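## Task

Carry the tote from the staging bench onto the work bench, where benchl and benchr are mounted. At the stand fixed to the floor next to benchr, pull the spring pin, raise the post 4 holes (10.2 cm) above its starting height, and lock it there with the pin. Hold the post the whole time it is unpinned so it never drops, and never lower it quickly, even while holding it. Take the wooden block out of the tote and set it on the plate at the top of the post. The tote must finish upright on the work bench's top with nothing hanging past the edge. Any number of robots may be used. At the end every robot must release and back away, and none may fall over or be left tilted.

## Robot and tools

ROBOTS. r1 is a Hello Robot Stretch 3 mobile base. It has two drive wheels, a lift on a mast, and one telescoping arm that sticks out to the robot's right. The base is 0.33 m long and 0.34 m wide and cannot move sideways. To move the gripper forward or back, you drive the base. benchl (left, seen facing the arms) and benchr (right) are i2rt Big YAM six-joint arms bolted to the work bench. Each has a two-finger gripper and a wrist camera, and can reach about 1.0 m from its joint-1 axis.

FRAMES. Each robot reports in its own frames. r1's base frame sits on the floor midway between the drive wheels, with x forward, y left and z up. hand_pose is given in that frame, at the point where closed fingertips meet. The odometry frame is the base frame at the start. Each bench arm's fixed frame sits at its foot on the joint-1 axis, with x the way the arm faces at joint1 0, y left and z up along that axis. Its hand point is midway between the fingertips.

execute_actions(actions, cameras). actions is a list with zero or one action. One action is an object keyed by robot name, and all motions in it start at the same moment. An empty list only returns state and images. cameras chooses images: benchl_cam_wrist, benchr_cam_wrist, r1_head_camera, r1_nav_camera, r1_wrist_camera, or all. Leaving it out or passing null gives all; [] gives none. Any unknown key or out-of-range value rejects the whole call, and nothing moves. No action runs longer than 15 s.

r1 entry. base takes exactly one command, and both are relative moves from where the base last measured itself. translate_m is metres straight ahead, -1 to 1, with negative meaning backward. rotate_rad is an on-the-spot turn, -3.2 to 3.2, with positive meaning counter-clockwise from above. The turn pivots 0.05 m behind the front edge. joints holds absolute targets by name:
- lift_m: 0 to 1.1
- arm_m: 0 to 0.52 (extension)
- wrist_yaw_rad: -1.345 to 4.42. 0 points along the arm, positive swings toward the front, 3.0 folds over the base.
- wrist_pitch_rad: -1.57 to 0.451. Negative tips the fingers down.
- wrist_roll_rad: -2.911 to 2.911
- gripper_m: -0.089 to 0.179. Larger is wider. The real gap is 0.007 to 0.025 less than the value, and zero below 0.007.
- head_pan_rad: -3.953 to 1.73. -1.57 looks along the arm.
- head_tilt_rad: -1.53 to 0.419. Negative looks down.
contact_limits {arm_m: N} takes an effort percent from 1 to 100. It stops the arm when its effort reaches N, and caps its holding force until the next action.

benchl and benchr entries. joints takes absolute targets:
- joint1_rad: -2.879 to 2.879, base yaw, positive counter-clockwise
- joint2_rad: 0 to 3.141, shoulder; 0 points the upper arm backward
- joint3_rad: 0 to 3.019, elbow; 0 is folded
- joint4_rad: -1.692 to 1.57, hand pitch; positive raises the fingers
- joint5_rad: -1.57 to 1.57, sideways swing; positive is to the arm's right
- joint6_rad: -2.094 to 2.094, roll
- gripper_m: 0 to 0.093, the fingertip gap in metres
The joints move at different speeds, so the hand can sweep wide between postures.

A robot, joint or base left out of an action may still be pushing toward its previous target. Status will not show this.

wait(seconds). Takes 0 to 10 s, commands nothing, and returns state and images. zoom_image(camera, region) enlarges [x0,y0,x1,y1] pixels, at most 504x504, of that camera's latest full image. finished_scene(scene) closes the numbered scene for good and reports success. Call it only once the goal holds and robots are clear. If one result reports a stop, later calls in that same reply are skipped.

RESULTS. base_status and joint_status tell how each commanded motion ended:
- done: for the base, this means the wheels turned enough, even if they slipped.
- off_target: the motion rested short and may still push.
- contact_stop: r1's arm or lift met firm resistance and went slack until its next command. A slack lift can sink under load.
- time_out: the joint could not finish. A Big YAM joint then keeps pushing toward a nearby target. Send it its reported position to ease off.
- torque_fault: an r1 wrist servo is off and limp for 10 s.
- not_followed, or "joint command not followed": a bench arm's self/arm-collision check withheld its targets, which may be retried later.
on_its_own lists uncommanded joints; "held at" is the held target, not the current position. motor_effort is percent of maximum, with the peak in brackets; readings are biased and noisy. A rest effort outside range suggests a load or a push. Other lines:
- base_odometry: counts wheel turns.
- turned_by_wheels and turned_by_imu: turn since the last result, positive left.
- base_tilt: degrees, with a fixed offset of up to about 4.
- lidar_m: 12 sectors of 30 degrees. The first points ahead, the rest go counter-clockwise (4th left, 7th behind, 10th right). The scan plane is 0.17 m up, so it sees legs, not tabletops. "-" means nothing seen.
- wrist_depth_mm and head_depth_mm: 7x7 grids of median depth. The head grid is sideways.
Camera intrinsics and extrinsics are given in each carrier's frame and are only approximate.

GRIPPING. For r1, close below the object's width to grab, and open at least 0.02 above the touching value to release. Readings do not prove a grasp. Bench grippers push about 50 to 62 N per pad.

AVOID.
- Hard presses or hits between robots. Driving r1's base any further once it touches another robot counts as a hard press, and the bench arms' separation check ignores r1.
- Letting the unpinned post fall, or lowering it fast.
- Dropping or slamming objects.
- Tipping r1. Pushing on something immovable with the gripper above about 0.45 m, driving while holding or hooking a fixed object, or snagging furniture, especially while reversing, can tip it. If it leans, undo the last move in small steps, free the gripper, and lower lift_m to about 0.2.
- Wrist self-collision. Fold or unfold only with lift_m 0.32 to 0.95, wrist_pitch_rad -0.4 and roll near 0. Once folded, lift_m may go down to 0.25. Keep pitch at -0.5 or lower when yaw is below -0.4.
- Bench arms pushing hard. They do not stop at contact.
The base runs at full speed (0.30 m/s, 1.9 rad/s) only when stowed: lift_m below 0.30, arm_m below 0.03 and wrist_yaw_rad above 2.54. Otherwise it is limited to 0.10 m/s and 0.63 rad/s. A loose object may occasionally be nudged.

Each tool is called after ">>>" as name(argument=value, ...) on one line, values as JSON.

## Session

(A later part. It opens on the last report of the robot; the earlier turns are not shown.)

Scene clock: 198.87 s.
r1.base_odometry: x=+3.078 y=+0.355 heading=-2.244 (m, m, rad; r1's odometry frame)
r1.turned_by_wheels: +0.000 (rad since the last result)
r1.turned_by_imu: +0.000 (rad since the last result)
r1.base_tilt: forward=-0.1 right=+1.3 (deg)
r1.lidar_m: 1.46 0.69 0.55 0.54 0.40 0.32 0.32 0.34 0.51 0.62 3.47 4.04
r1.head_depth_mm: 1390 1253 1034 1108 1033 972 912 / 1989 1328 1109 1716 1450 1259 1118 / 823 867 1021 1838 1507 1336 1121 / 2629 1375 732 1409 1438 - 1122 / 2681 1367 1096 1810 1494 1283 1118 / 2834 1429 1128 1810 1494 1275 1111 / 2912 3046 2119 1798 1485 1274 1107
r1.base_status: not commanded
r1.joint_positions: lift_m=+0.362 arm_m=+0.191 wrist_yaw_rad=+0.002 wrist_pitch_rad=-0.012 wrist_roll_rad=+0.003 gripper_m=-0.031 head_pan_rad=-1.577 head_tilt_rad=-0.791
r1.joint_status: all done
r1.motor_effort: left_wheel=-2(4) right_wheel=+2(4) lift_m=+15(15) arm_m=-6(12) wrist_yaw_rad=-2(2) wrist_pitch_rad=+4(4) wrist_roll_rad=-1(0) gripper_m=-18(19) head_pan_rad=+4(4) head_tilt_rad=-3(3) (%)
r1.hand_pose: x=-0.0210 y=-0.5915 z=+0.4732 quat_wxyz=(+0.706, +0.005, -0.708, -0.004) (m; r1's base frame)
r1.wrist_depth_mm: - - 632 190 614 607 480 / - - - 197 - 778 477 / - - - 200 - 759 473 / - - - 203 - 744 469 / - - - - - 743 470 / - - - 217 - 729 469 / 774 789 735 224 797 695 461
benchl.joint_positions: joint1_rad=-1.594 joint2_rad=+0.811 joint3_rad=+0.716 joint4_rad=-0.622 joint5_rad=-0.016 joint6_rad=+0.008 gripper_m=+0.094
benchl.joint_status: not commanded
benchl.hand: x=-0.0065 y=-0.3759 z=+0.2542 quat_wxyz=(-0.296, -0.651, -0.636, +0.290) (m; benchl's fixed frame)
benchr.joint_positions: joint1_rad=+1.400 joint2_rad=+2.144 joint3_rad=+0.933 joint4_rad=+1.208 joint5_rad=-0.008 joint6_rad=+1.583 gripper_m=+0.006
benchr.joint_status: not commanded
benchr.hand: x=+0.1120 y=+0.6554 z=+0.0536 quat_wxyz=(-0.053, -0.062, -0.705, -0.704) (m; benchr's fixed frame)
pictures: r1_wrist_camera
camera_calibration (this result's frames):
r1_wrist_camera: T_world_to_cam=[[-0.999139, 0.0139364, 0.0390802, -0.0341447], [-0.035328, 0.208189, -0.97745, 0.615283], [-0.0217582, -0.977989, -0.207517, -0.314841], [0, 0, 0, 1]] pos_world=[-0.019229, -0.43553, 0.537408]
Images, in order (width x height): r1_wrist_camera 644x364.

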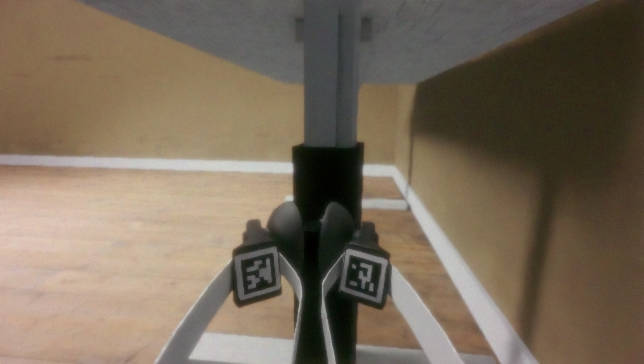

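>>> execute_actions(actions=[{"r1":{"joints":{"gripper_m":0.045,"arm_m":0.204}},"benchr":{"joints":{"joint2_rad":2.09}}}], cameras=["r1_wrist_camera"])

>>> execute_actions(actions=[{"r1":{"joints":{"gripper_m":-0.04}}}], cameras=[])

>>> execute_actions(actions=[{"r1":{"joints":{"arm_m":0.19}}}], cameras=["r1_wrist_camera"])

Scene clock: 201.07 s.
r1.base_odometry: x=+3.078 y=+0.355 heading=-2.244 (m, m, rad; r1's odometry frame)
r1.turned_by_wheels: +0.000 (rad since the last result)
r1.turned_by_imu: +0.000 (rad since the last result)
r1.base_tilt: forward=-0.1 right=+1.3 (deg)
r1.lidar_m: 1.46 0.69 0.55 0.54 0.41 0.32 0.32 0.34 0.51 0.62 3.46 4.04
r1.head_depth_mm: 1385 1251 1032 1109 1036 974 911 / 1990 1328 1108 1706 1456 1269 1122 / 828 868 1023 1816 1507 1339 1136 / 2646 1377 733 1419 1439 1252 1122 / 2717 1372 1088 1830 1493 1284 1112 / 2874 1429 1130 1811 1506 1270 1106 / 2893 3052 2129 1804 1488 1272 1106
r1.base_status: not commanded
r1.joint_positions: lift_m=+0.362 arm_m=+0.204 wrist_yaw_rad=+0.003 wrist_pitch_rad=-0.017 wrist_roll_rad=+0.003 gripper_m=+0.045 head_pan_rad=-1.577 head_tilt_rad=-0.791
r1.joint_status: all done
r1.motor_effort: left_wheel=-2(4) right_wheel=+1(4) lift_m=+15(14) arm_m=+3(12) wrist_yaw_rad=-3(3) wrist_pitch_rad=+5(6) wrist_roll_rad=-2(1) gripper_m=+2(82) head_pan_rad=+4(4) head_tilt_rad=-3(3) (%)
r1.hand_pose: x=-0.0206 y=-0.6044 z=+0.4718 quat_wxyz=(+0.706, +0.007, -0.708, -0.005) (m; r1's base frame)
r1.wrist_depth_mm: - - 650 177 625 622 489 / - - - 184 - 786 483 / - - - 187 - 774 475 / - - - 186 - 779 474 / - - - 190 - 757 477 / - - 960 203 - 766 469 / 787 795 725 211 802 700 467
benchl.joint_positions: joint1_rad=-1.594 joint2_rad=+0.811 joint3_rad=+0.716 joint4_rad=-0.622 joint5_rad=-0.016 joint6_rad=+0.008 gripper_m=+0.094
benchl.joint_status: not commanded
benchl.hand: x=-0.0065 y=-0.3759 z=+0.2542 quat_wxyz=(-0.296, -0.651, -0.636, +0.290) (m; benchl's fixed frame)
benchr.joint_positions: joint1_rad=+1.400 joint2_rad=+2.144 joint3_rad=+0.933 joint4_rad=+1.208 joint5_rad=-0.008 joint6_rad=+1.583 gripper_m=+0.006
benchr.joint_status: all done
benchr.hand: x=+0.1120 y=+0.6554 z=+0.0536 quat_wxyz=(-0.053, -0.062, -0.705, -0.704) (m; benchr's fixed frame)
pictures: r1_wrist_camera
camera_calibration (this result's frames):
r1_wrist_camera: T_world_to_cam=[[-0.999154, 0.0125348, 0.0391642, -0.0344937], [-0.0355921, 0.213386, -0.976319, 0.619241], [-0.0205951, -0.976887, -0.21276, -0.324577], [0, 0, 0, 1]] pos_world=[-0.0191091, -0.448781, 0.536871]
Images, in order (width x height): r1_wrist_camera 644x364.

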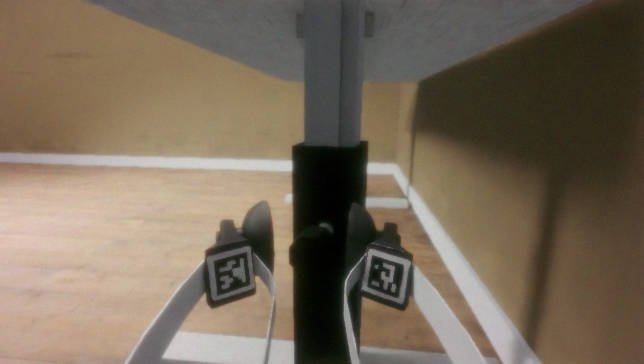

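Scene clock: 202.40 s.
r1.base_odometry: x=+3.078 y=+0.355 heading=-2.244 (m, m, rad; r1's odometry frame)
r1.turned_by_wheels: +0.000 (rad since the last result)
r1.turned_by_imu: +0.000 (rad since the last result)
r1.base_tilt: forward=+0.0 right=+1.3 (deg)
r1.lidar_m: 1.46 0.69 0.55 0.54 0.41 0.32 0.32 0.34 0.51 0.62 3.46 4.04
r1.head_depth_mm: 1388 1253 1040 1105 1032 973 913 / 2003 1336 1107 1703 1459 1266 1126 / 826 868 1019 1827 1524 1339 1131 / 2662 1380 734 1413 1465 1246 1117 / 2727 1367 1088 1817 1504 1278 1117 / 2863 1429 1127 1802 1498 1276 1111 / 2902 3071 2112 1792 1492 1275 1104
r1.base_status: not commanded
r1.joint_positions: lift_m=+0.362 arm_m=+0.204 wrist_yaw_rad=+0.001 wrist_pitch_rad=-0.016 wrist_roll_rad=+0.003 gripper_m=-0.039 head_pan_rad=-1.577 head_tilt_rad=-0.791
r1.joint_status: all done
r1.motor_effort: left_wheel=-2(3) right_wheel=+1(4) lift_m=+15(15) arm_m=+2(3) wrist_yaw_rad=-1(3) wrist_pitch_rad=+5(6) wrist_roll_rad=-1(1) gripper_m=-23(98) head_pan_rad=+5(5) head_tilt_rad=-3(2) (%)
r1.hand_pose: x=-0.0212 y=-0.6045 z=+0.4719 quat_wxyz=(+0.706, +0.006, -0.708, -0.006) (m; r1's base frame)
r1.wrist_depth_mm: - - 638 176 623 626 478 / - - - 183 - 795 484 / - - - 186 - 768 474 / - - - 187 - 759 476 / - - - 190 - 747 476 / - - - 202 - 758 475 / 775 798 735 210 799 715 469
benchl.joint_positions: joint1_rad=-1.594 joint2_rad=+0.811 joint3_rad=+0.716 joint4_rad=-0.622 joint5_rad=-0.016 joint6_rad=+0.008 gripper_m=+0.094
benchl.joint_status: not commanded
benchl.hand: x=-0.0065 y=-0.3759 z=+0.2542 quat_wxyz=(-0.296, -0.651, -0.636, +0.290) (m; benchl's fixed frame)
benchr.joint_positions: joint1_rad=+1.400 joint2_rad=+2.144 joint3_rad=+0.933 joint4_rad=+1.208 joint5_rad=-0.008 joint6_rad=+1.583 gripper_m=+0.006
benchr.joint_status: not commanded
benchr.hand: x=+0.1120 y=+0.6554 z=+0.0536 quat_wxyz=(-0.053, -0.062, -0.705, -0.704) (m; benchr's fixed frame)
pictures: none
No camera images: the call's "cameras" was empty. Leave "cameras" out to get every camera's image.

Scene clock: 203.33 s.
r1.base_odometry: x=+3.078 y=+0.355 heading=-2.244 (m, m, rad; r1's odometry frame)
r1.turned_by_wheels: +0.000 (rad since the last result)
r1.turned_by_imu: +0.000 (rad since the last result)
r1.base_tilt: forward=-0.1 right=+1.3 (deg)
r1.lidar_m: 1.46 0.69 0.55 0.54 0.40 0.32 0.32 0.34 0.51 0.62 3.44 4.04
r1.head_depth_mm: 1387 1256 1034 1111 1037 970 914 / 2000 1338 1105 1710 1454 1267 1124 / 826 866 1017 1819 1525 1331 1110 / 2648 1379 733 1428 1441 - 1122 / 2696 1374 1090 1824 1507 1282 1115 / 2833 1432 1132 1803 1497 1271 1113 / 2873 3090 2112 1794 1487 1270 1103
r1.base_status: not commanded
r1.joint_positions: lift_m=+0.362 arm_m=+0.191 wrist_yaw_rad=+0.003 wrist_pitch_rad=-0.013 wrist_roll_rad=+0.003 gripper_m=-0.036 head_pan_rad=-1.577 head_tilt_rad=-0.791
r1.joint_status: all done
r1.motor_effort: left_wheel=-1(2) right_wheel=+0(2) lift_m=+15(15) arm_m=-6(9) wrist_yaw_rad=-3(2) wrist_pitch_rad=+4(5) wrist_roll_rad=-1(1) gripper_m=-20(24) head_pan_rad=+4(4) head_tilt_rad=-3(2) (%)
r1.hand_pose: x=-0.0208 y=-0.5915 z=+0.4728 quat_wxyz=(+0.706, +0.006, -0.708, -0.004) (m; r1's base frame)
r1.wrist_depth_mm: - - 634 190 606 610 482 / - - - 197 - 782 480 / - - - 201 - 771 480 / - - - 202 - 746 471 / - - - - - 723 475 / - - - 217 - 756 467 / 780 786 741 225 816 688 461
benchl.joint_positions: joint1_rad=-1.594 joint2_rad=+0.811 joint3_rad=+0.716 joint4_rad=-0.622 joint5_rad=-0.016 joint6_rad=+0.008 gripper_m=+0.094
benchl.joint_status: not commanded
benchl.hand: x=-0.0065 y=-0.3759 z=+0.2542 quat_wxyz=(-0.296, -0.651, -0.636, +0.290) (m; benchl's fixed frame)
benchr.joint_positions: joint1_rad=+1.400 joint2_rad=+2.144 joint3_rad=+0.933 joint4_rad=+1.208 joint5_rad=-0.008 joint6_rad=+1.583 gripper_m=+0.006
benchr.joint_status: not commanded
benchr.hand: x=+0.1120 y=+0.6554 z=+0.0536 quat_wxyz=(-0.053, -0.062, -0.705, -0.704) (m; benchr's fixed frame)
pictures: r1_wrist_camera
camera_calibration (this result's frames):
r1_wrist_camera: T_world_to_cam=[[-0.999147, 0.0132836, 0.0391006, -0.034374], [-0.0354566, 0.20943, -0.977181, 0.615563], [-0.0211693, -0.977733, -0.20878, -0.314121], [0, 0, 0, 1]] pos_world=[-0.0191686, -0.435587, 0.537278]
Images, in order (width x height): r1_wrist_camera 644x364.

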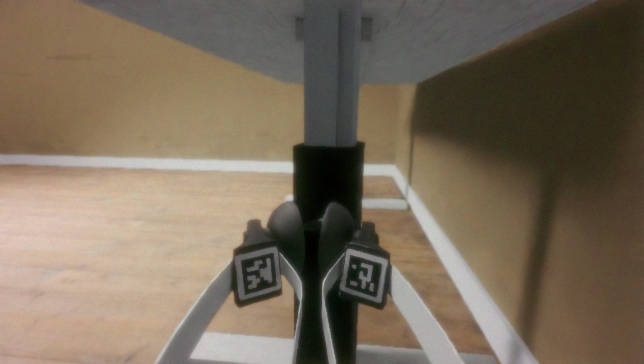

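>>> execute_actions(actions=[{"r1":{"joints":{"gripper_m":0.045,"arm_m":0.206,"lift_m":0.369}},"benchr":{"joints":{"joint2_rad":2.135}}}], cameras=["r1_wrist_camera"])

>>> execute_actions(actions=[{"r1":{"joints":{"gripper_m":-0.06}}}], cameras=[])

>>> execute_actions(actions=[{"r1":{"joints":{"arm_m":0.19}}}], cameras=["r1_wrist_camera"])

Scene clock: 206.13 s.
r1.base_odometry: x=+3.078 y=+0.355 heading=-2.244 (m, m, rad; r1's odometry frame)
r1.turned_by_wheels: +0.000 (rad since the last result)
r1.turned_by_imu: +0.000 (rad since the last result)
r1.base_tilt: forward=+0.0 right=+1.3 (deg)
r1.lidar_m: 1.46 0.69 0.55 0.54 0.40 0.32 0.32 0.34 0.51 0.62 3.45 4.05
r1.head_depth_mm: 1394 1254 1035 1105 1036 972 912 / 1987 1332 1108 1712 1451 1266 1123 / 828 866 1023 1840 1512 1354 1122 / 2638 1376 732 1413 1433 1237 1121 / 2684 1360 1087 1801 1501 1280 1117 / 2836 1431 1131 1809 1499 1274 1116 / 2909 3071 2110 1824 1481 1270 1107
r1.base_status: not commanded
r1.joint_positions: lift_m=+0.368 arm_m=+0.206 wrist_yaw_rad=+0.011 wrist_pitch_rad=-0.030 wrist_roll_rad=+0.003 gripper_m=+0.045 head_pan_rad=-1.577 head_tilt_rad=-0.791
r1.joint_status: all done
r1.motor_effort: left_wheel=-1(4) right_wheel=-2(4) lift_m=+35(37) arm_m=+3(10) wrist_yaw_rad=-8(9) wrist_pitch_rad=+9(12) wrist_roll_rad=-1(1) gripper_m=+4(78) head_pan_rad=+4(4) head_tilt_rad=-3(2) (%)
r1.hand_pose: x=-0.0188 y=-0.6060 z=+0.4754 quat_wxyz=(+0.706, +0.015, -0.708, -0.007) (m; r1's base frame)
r1.wrist_depth_mm: - - 664 175 646 633 495 / - - - 180 - 787 485 / - - - 188 - 807 491 / - - - 185 - 770 481 / - - - 192 - 762 482 / 999 - 979 202 - 792 475 / 787 793 740 214 803 704 479
benchl.joint_positions: joint1_rad=-1.594 joint2_rad=+0.811 joint3_rad=+0.716 joint4_rad=-0.622 joint5_rad=-0.016 joint6_rad=+0.008 gripper_m=+0.094
benchl.joint_status: not commanded
benchl.hand: x=-0.0065 y=-0.3759 z=+0.2542 quat_wxyz=(-0.296, -0.651, -0.636, +0.290) (m; benchl's fixed frame)
benchr.joint_positions: joint1_rad=+1.400 joint2_rad=+2.150 joint3_rad=+0.933 joint4_rad=+1.212 joint5_rad=-0.008 joint6_rad=+1.583 gripper_m=+0.006
benchr.joint_status: all done
benchr.hand: x=+0.1119 y=+0.6549 z=+0.0507 quat_wxyz=(-0.053, -0.062, -0.706, -0.703) (m; benchr's fixed frame)
pictures: r1_wrist_camera
camera_calibration (this result's frames):
r1_wrist_camera: T_world_to_cam=[[-0.999214, 0.00464521, 0.039364, -0.0376106], [-0.0372999, 0.225779, -0.973464, 0.629325], [-0.0134095, -0.974168, -0.225428, -0.317478], [0, 0, 0, 1]] pos_world=[-0.0183645, -0.45119, 0.542537]
Images, in order (width x height): r1_wrist_camera 644x364.

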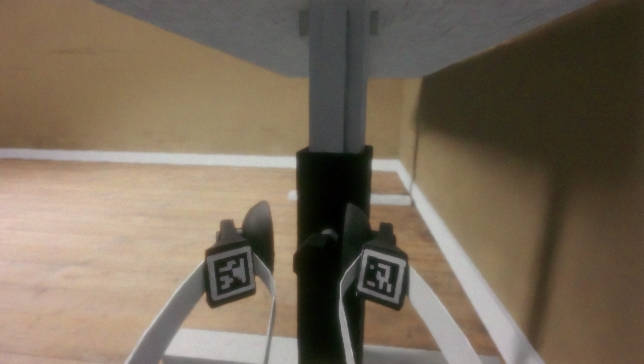

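Scene clock: 207.67 s.
r1.base_odometry: x=+3.078 y=+0.355 heading=-2.244 (m, m, rad; r1's odometry frame)
r1.turned_by_wheels: +0.000 (rad since the last result)
r1.turned_by_imu: +0.000 (rad since the last result)
r1.base_tilt: forward=-0.1 right=+1.3 (deg)
r1.lidar_m: 1.46 0.69 0.55 0.54 0.40 0.32 0.32 0.34 0.51 0.62 3.44 4.04
r1.head_depth_mm: 1384 1252 1034 1107 1034 973 914 / 1990 1334 1109 1712 1448 1271 1118 / 827 867 1020 1825 1513 1354 1120 / 2651 1376 733 1427 1440 1229 1123 / 2727 1367 1091 1818 1505 1279 1122 / 2857 1434 1132 1822 1492 1279 1116 / 2885 3051 2131 1789 1490 1267 1110
r1.base_status: not commanded
r1.joint_positions: lift_m=+0.368 arm_m=+0.206 wrist_yaw_rad=+0.001 wrist_pitch_rad=-0.025 wrist_roll_rad=+0.003 gripper_m=-0.059 head_pan_rad=-1.577 head_tilt_rad=-0.791
r1.joint_status: all done
r1.motor_effort: left_wheel=-2(2) right_wheel=+2(3) lift_m=+34(35) arm_m=+2(3) wrist_yaw_rad=-1(8) wrist_pitch_rad=+8(9) wrist_roll_rad=-1(2) gripper_m=-30(99) head_pan_rad=+4(4) head_tilt_rad=-3(3) (%)
r1.hand_pose: x=-0.0212 y=-0.6063 z=+0.4768 quat_wxyz=(+0.706, +0.009, -0.708, -0.009) (m; r1's base frame)
r1.wrist_depth_mm: - - 650 175 626 611 483 / - - - 181 - 759 484 / - - - 188 - 763 484 / - - - 186 - 787 472 / - - - 190 - 756 472 / 999 - 966 199 - 734 473 / 774 776 724 210 808 692 461
benchl.joint_positions: joint1_rad=-1.594 joint2_rad=+0.811 joint3_rad=+0.716 joint4_rad=-0.622 joint5_rad=-0.016 joint6_rad=+0.008 gripper_m=+0.094
benchl.joint_status: not commanded
benchl.hand: x=-0.0065 y=-0.3759 z=+0.2542 quat_wxyz=(-0.296, -0.651, -0.636, +0.290) (m; benchl's fixed frame)
benchr.joint_positions: joint1_rad=+1.400 joint2_rad=+2.150 joint3_rad=+0.933 joint4_rad=+1.212 joint5_rad=-0.008 joint6_rad=+1.583 gripper_m=+0.006
benchr.joint_status: not commanded
benchr.hand: x=+0.1119 y=+0.6549 z=+0.0507 quat_wxyz=(-0.053, -0.062, -0.706, -0.703) (m; benchr's fixed frame)
pictures: none
No camera images: the call's "cameras" was empty. Leave "cameras" out to get every camera's image.

Scene clock: 208.63 s.
r1.base_odometry: x=+3.078 y=+0.355 heading=-2.244 (m, m, rad; r1's odometry frame)
r1.turned_by_wheels: +0.000 (rad since the last result)
r1.turned_by_imu: +0.000 (rad since the last result)
r1.base_tilt: forward=-0.1 right=+1.3 (deg)
r1.lidar_m: 1.46 0.69 0.55 0.54 0.41 0.32 0.32 0.34 0.51 0.62 3.45 4.05
r1.head_depth_mm: 1394 1255 1033 1104 1034 973 914 / 1985 1337 1112 1702 1458 1273 1121 / 826 868 1020 1840 1526 1346 1115 / 2661 1382 732 1414 1444 - 1116 / 2692 1372 1090 1823 1500 1278 1116 / 2844 1437 1126 1798 1490 1287 1115 / 2881 3039 2107 1793 1484 1271 1110
r1.base_status: not commanded
r1.joint_positions: lift_m=+0.368 arm_m=+0.191 wrist_yaw_rad=+0.002 wrist_pitch_rad=-0.014 wrist_roll_rad=+0.003 gripper_m=-0.055 head_pan_rad=-1.577 head_tilt_rad=-0.791
r1.joint_status: all done
r1.on_its_own: gripper_m is held at -0.054, not at your -0.060, by its stall guard, which is still easing
r1.motor_effort: left_wheel=-1(2) right_wheel=+1(2) lift_m=+35(34) arm_m=-6(9) wrist_yaw_rad=-2(2) wrist_pitch_rad=+5(8) wrist_roll_rad=-2(1) gripper_m=-4(30) head_pan_rad=+4(4) head_tilt_rad=-3(3) (%)
r1.hand_pose: x=-0.0208 y=-0.5914 z=+0.4794 quat_wxyz=(+0.706, +0.006, -0.708, -0.005) (m; r1's base frame)
r1.wrist_depth_mm: - 697 615 190 594 580 466 / - - - 196 - 790 477 / - - - 203 - 771 476 / - - - 201 - 765 462 / - - - - - 748 469 / - - - 218 - 743 467 / 806 806 746 223 815 721 458
benchl.joint_positions: joint1_rad=-1.594 joint2_rad=+0.811 joint3_rad=+0.716 joint4_rad=-0.622 joint5_rad=-0.016 joint6_rad=+0.008 gripper_m=+0.094
benchl.joint_status: not commanded
benchl.hand: x=-0.0065 y=-0.3759 z=+0.2542 quat_wxyz=(-0.296, -0.651, -0.636, +0.290) (m; benchl's fixed frame)
benchr.joint_positions: joint1_rad=+1.400 joint2_rad=+2.150 joint3_rad=+0.933 joint4_rad=+1.212 joint5_rad=-0.008 joint6_rad=+1.583 gripper_m=+0.006
benchr.joint_status: not commanded
benchr.hand: x=+0.1119 y=+0.6549 z=+0.0507 quat_wxyz=(-0.053, -0.062, -0.706, -0.703) (m; benchr's fixed frame)
pictures: r1_wrist_camera
camera_calibration (this result's frames):
r1_wrist_camera: T_world_to_cam=[[-0.999141, 0.0133958, 0.0392224, -0.0346687], [-0.0355201, 0.210907, -0.976861, 0.622699], [-0.0213581, -0.977414, -0.21025, -0.311778], [0, 0, 0, 1]] pos_world=[-0.0191796, -0.435603, 0.544098]
Images, in order (width x height): r1_wrist_camera 644x364.

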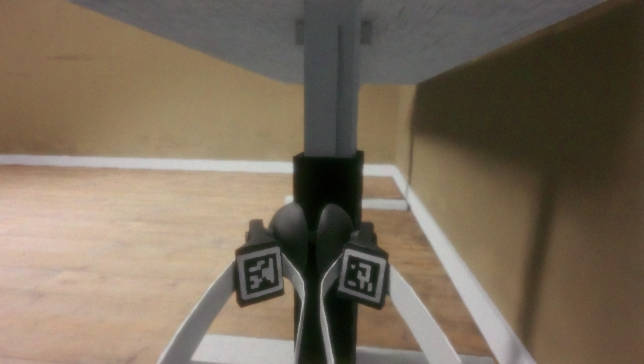

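>>> execute_actions(actions=[{"r1":{"joints":{"gripper_m":0.055,"lift_m":0.356}},"benchr":{"joints":{"joint2_rad":2.06}}}], cameras=[])

>>> execute_actions(actions=[{"r1":{"joints":{"arm_m":0.207}},"benchr":{"joints":{"joint2_rad":2.112}}}], cameras=[])

>>> execute_actions(actions=[{"r1":{"joints":{"gripper_m":-0.04}}}], cameras=["r1_wrist_camera"])

>>> execute_actions(actions=[{"r1":{"joints":{"arm_m":0.195}}}], cameras=["r1_wrist_camera"])

Scene clock: 211.17 s.
r1.base_odometry: x=+3.078 y=+0.355 heading=-2.244 (m, m, rad; r1's odometry frame)
r1.turned_by_wheels: +0.000 (rad since the last result)
r1.turned_by_imu: +0.000 (rad since the last result)
r1.base_tilt: forward=+0.0 right=+1.4 (deg)
r1.lidar_m: 1.46 0.69 0.55 0.54 0.40 0.32 0.32 0.34 0.52 0.62 3.44 4.04
r1.head_depth_mm: 1393 1257 1032 1109 1038 971 919 / 1982 1324 1107 1709 1450 1270 1119 / 828 869 1018 1827 1511 1324 1116 / 2651 1378 731 1418 1406 - 1124 / 2713 1372 1085 1815 1496 1278 1121 / 2872 1432 1124 1809 1486 1270 1114 / 2855 3058 2115 1791 1488 1278 1109
r1.base_status: not commanded
r1.joint_positions: lift_m=+0.357 arm_m=+0.190 wrist_yaw_rad=+0.002 wrist_pitch_rad=-0.016 wrist_roll_rad=+0.003 gripper_m=+0.055 head_pan_rad=-1.577 head_tilt_rad=-0.791
r1.joint_status: all done
r1.motor_effort: left_wheel=-1(1) right_wheel=+2(2) lift_m=+15(34) arm_m=-3(5) wrist_yaw_rad=-2(2) wrist_pitch_rad=+5(8) wrist_roll_rad=-1(1) gripper_m=+0(79) head_pan_rad=+4(4) head_tilt_rad=-3(3) (%)
r1.hand_pose: x=-0.0208 y=-0.5911 z=+0.4671 quat_wxyz=(+0.706, +0.007, -0.708, -0.005) (m; r1's base frame)
r1.wrist_depth_mm: - - 678 190 649 635 489 / - - - 196 - 774 482 / - - - 199 - 783 477 / - - - 202 - 779 471 / - - - 202 - 748 469 / - - 929 217 - 752 462 / 768 784 730 225 781 673 462
benchl.joint_positions: joint1_rad=-1.594 joint2_rad=+0.811 joint3_rad=+0.716 joint4_rad=-0.622 joint5_rad=-0.016 joint6_rad=+0.008 gripper_m=+0.094
benchl.joint_status: not commanded
benchl.hand: x=-0.0065 y=-0.3759 z=+0.2542 quat_wxyz=(-0.296, -0.651, -0.636, +0.290) (m; benchl's fixed frame)
benchr.joint_positions: joint1_rad=+1.400 joint2_rad=+2.146 joint3_rad=+0.933 joint4_rad=+1.211 joint5_rad=-0.008 joint6_rad=+1.583 gripper_m=+0.006
benchr.joint_status: all done
benchr.hand: x=+0.1120 y=+0.6552 z=+0.0533 quat_wxyz=(-0.053, -0.062, -0.705, -0.705) (m; benchr's fixed frame)
pictures: none
No camera images: the call's "cameras" was empty. Leave "cameras" out to get every camera's image.

Scene clock: 212.13 s.
r1.base_odometry: x=+3.078 y=+0.355 heading=-2.244 (m, m, rad; r1's odometry frame)
r1.turned_by_wheels: +0.000 (rad since the last result)
r1.turned_by_imu: +0.000 (rad since the last result)
r1.base_tilt: forward=+0.0 right=+1.3 (deg)
r1.lidar_m: 1.47 0.69 0.55 0.54 0.40 0.32 0.32 0.34 0.51 0.62 3.44 4.04
r1.head_depth_mm: 1386 1250 1032 1106 1038 968 917 / 1991 1331 1114 1703 1456 1267 1120 / 824 869 1019 1823 1516 1352 1119 / 2642 1375 730 1426 1409 1241 1123 / 2686 1377 1087 1833 1506 1279 1121 / 2843 1430 1129 1788 1499 1272 1109 / 2877 3084 2128 1781 1488 1278 1110
r1.base_status: not commanded
r1.joint_positions: lift_m=+0.357 arm_m=+0.207 wrist_yaw_rad=+0.002 wrist_pitch_rad=-0.016 wrist_roll_rad=+0.003 gripper_m=+0.055 head_pan_rad=-1.577 head_tilt_rad=-0.791
r1.joint_status: all done
r1.motor_effort: left_wheel=-2(2) right_wheel=+2(2) lift_m=+14(14) arm_m=+3(5) wrist_yaw_rad=-2(2) wrist_pitch_rad=+5(5) wrist_roll_rad=-1(1) gripper_m=+1(1) head_pan_rad=+4(4) head_tilt_rad=-3(3) (%)
r1.hand_pose: x=-0.0208 y=-0.6075 z=+0.4670 quat_wxyz=(+0.706, +0.007, -0.708, -0.005) (m; r1's base frame)
r1.wrist_depth_mm: - - 658 174 641 636 485 / - - - 181 - 791 486 / - - - 181 - 798 480 / - - - 184 - 776 472 / - - - 185 - 747 471 / - - 982 198 - 747 471 / 773 780 737 207 819 686 462
benchl.joint_positions: joint1_rad=-1.594 joint2_rad=+0.811 joint3_rad=+0.716 joint4_rad=-0.622 joint5_rad=-0.016 joint6_rad=+0.008 gripper_m=+0.094
benchl.joint_status: not commanded
benchl.hand: x=-0.0065 y=-0.3759 z=+0.2542 quat_wxyz=(-0.296, -0.651, -0.636, +0.290) (m; benchl's fixed frame)
benchr.joint_positions: joint1_rad=+1.400 joint2_rad=+2.146 joint3_rad=+0.933 joint4_rad=+1.211 joint5_rad=-0.008 joint6_rad=+1.583 gripper_m=+0.006
benchr.joint_status: all done
benchr.hand: x=+0.1119 y=+0.6552 z=+0.0531 quat_wxyz=(-0.053, -0.062, -0.705, -0.705) (m; benchr's fixed frame)
pictures: none
No camera images: the call's "cameras" was empty. Leave "cameras" out to get every camera's image.

Scene clock: 213.57 s.
r1.base_odometry: x=+3.078 y=+0.355 heading=-2.244 (m, m, rad; r1's odometry frame)
r1.turned_by_wheels: +0.000 (rad since the last result)
r1.turned_by_imu: +0.000 (rad since the last result)
r1.base_tilt: forward=-0.1 right=+1.3 (deg)
r1.lidar_m: 1.47 0.69 0.55 0.54 0.40 0.32 0.32 0.34 0.51 0.62 3.42 4.07
r1.head_depth_mm: 1393 1251 1031 1106 1035 973 917 / 1974 1329 1108 1708 1453 1267 1115 / 825 870 1021 1840 1518 1340 1118 / 2669 1378 732 1421 1442 1265 1116 / 2672 1373 1082 1826 1501 1281 1121 / 2846 1438 1126 1814 1501 1278 1112 / 2892 3078 2116 1811 1494 1269 1108
r1.base_status: not commanded
r1.joint_positions: lift_m=+0.357 arm_m=+0.206 wrist_yaw_rad=-0.010 wrist_pitch_rad=-0.017 wrist_roll_rad=+0.002 gripper_m=-0.039 head_pan_rad=-1.577 head_tilt_rad=-0.791
r1.joint_status: all done
r1.motor_effort: left_wheel=-4(3) right_wheel=+3(5) lift_m=+14(14) arm_m=+4(4) wrist_yaw_rad=+8(8) wrist_pitch_rad=+6(6) wrist_roll_rad=-1(2) gripper_m=-26(100) head_pan_rad=+4(5) head_tilt_rad=-3(3) (%)
r1.hand_pose: x=-0.0241 y=-0.6072 z=+0.4667 quat_wxyz=(+0.706, +0.003, -0.708, -0.010) (m; r1's base frame)
r1.wrist_depth_mm: - - 670 175 644 648 477 / - - - 179 - 767 476 / - - - 183 - 752 473 / - - - 186 - 748 466 / - - - 157 - 741 462 / 995 - 941 198 - 726 458 / 769 792 737 207 804 676 455
benchl.joint_positions: joint1_rad=-1.594 joint2_rad=+0.811 joint3_rad=+0.716 joint4_rad=-0.622 joint5_rad=-0.016 joint6_rad=+0.008 gripper_m=+0.094
benchl.joint_status: not commanded
benchl.hand: x=-0.0065 y=-0.3759 z=+0.2542 quat_wxyz=(-0.296, -0.651, -0.636, +0.290) (m; benchl's fixed frame)
benchr.joint_positions: joint1_rad=+1.400 joint2_rad=+2.146 joint3_rad=+0.933 joint4_rad=+1.211 joint5_rad=-0.008 joint6_rad=+1.583 gripper_m=+0.006
benchr.joint_status: not commanded
benchr.hand: x=+0.1119 y=+0.6552 z=+0.0531 quat_wxyz=(-0.053, -0.062, -0.705, -0.705) (m; benchr's fixed frame)
pictures: r1_wrist_camera
camera_calibration (this result's frames):
r1_wrist_camera: T_world_to_cam=[[-0.998853, 0.0259001, 0.0402769, -0.0300838], [-0.033807, 0.21427, -0.976189, 0.615267], [-0.0339136, -0.976431, -0.213148, -0.328344], [0, 0, 0, 1]] pos_world=[-0.0203842, -0.45166, 0.531843]
Images, in order (width x height): r1_wrist_camera 644x364.

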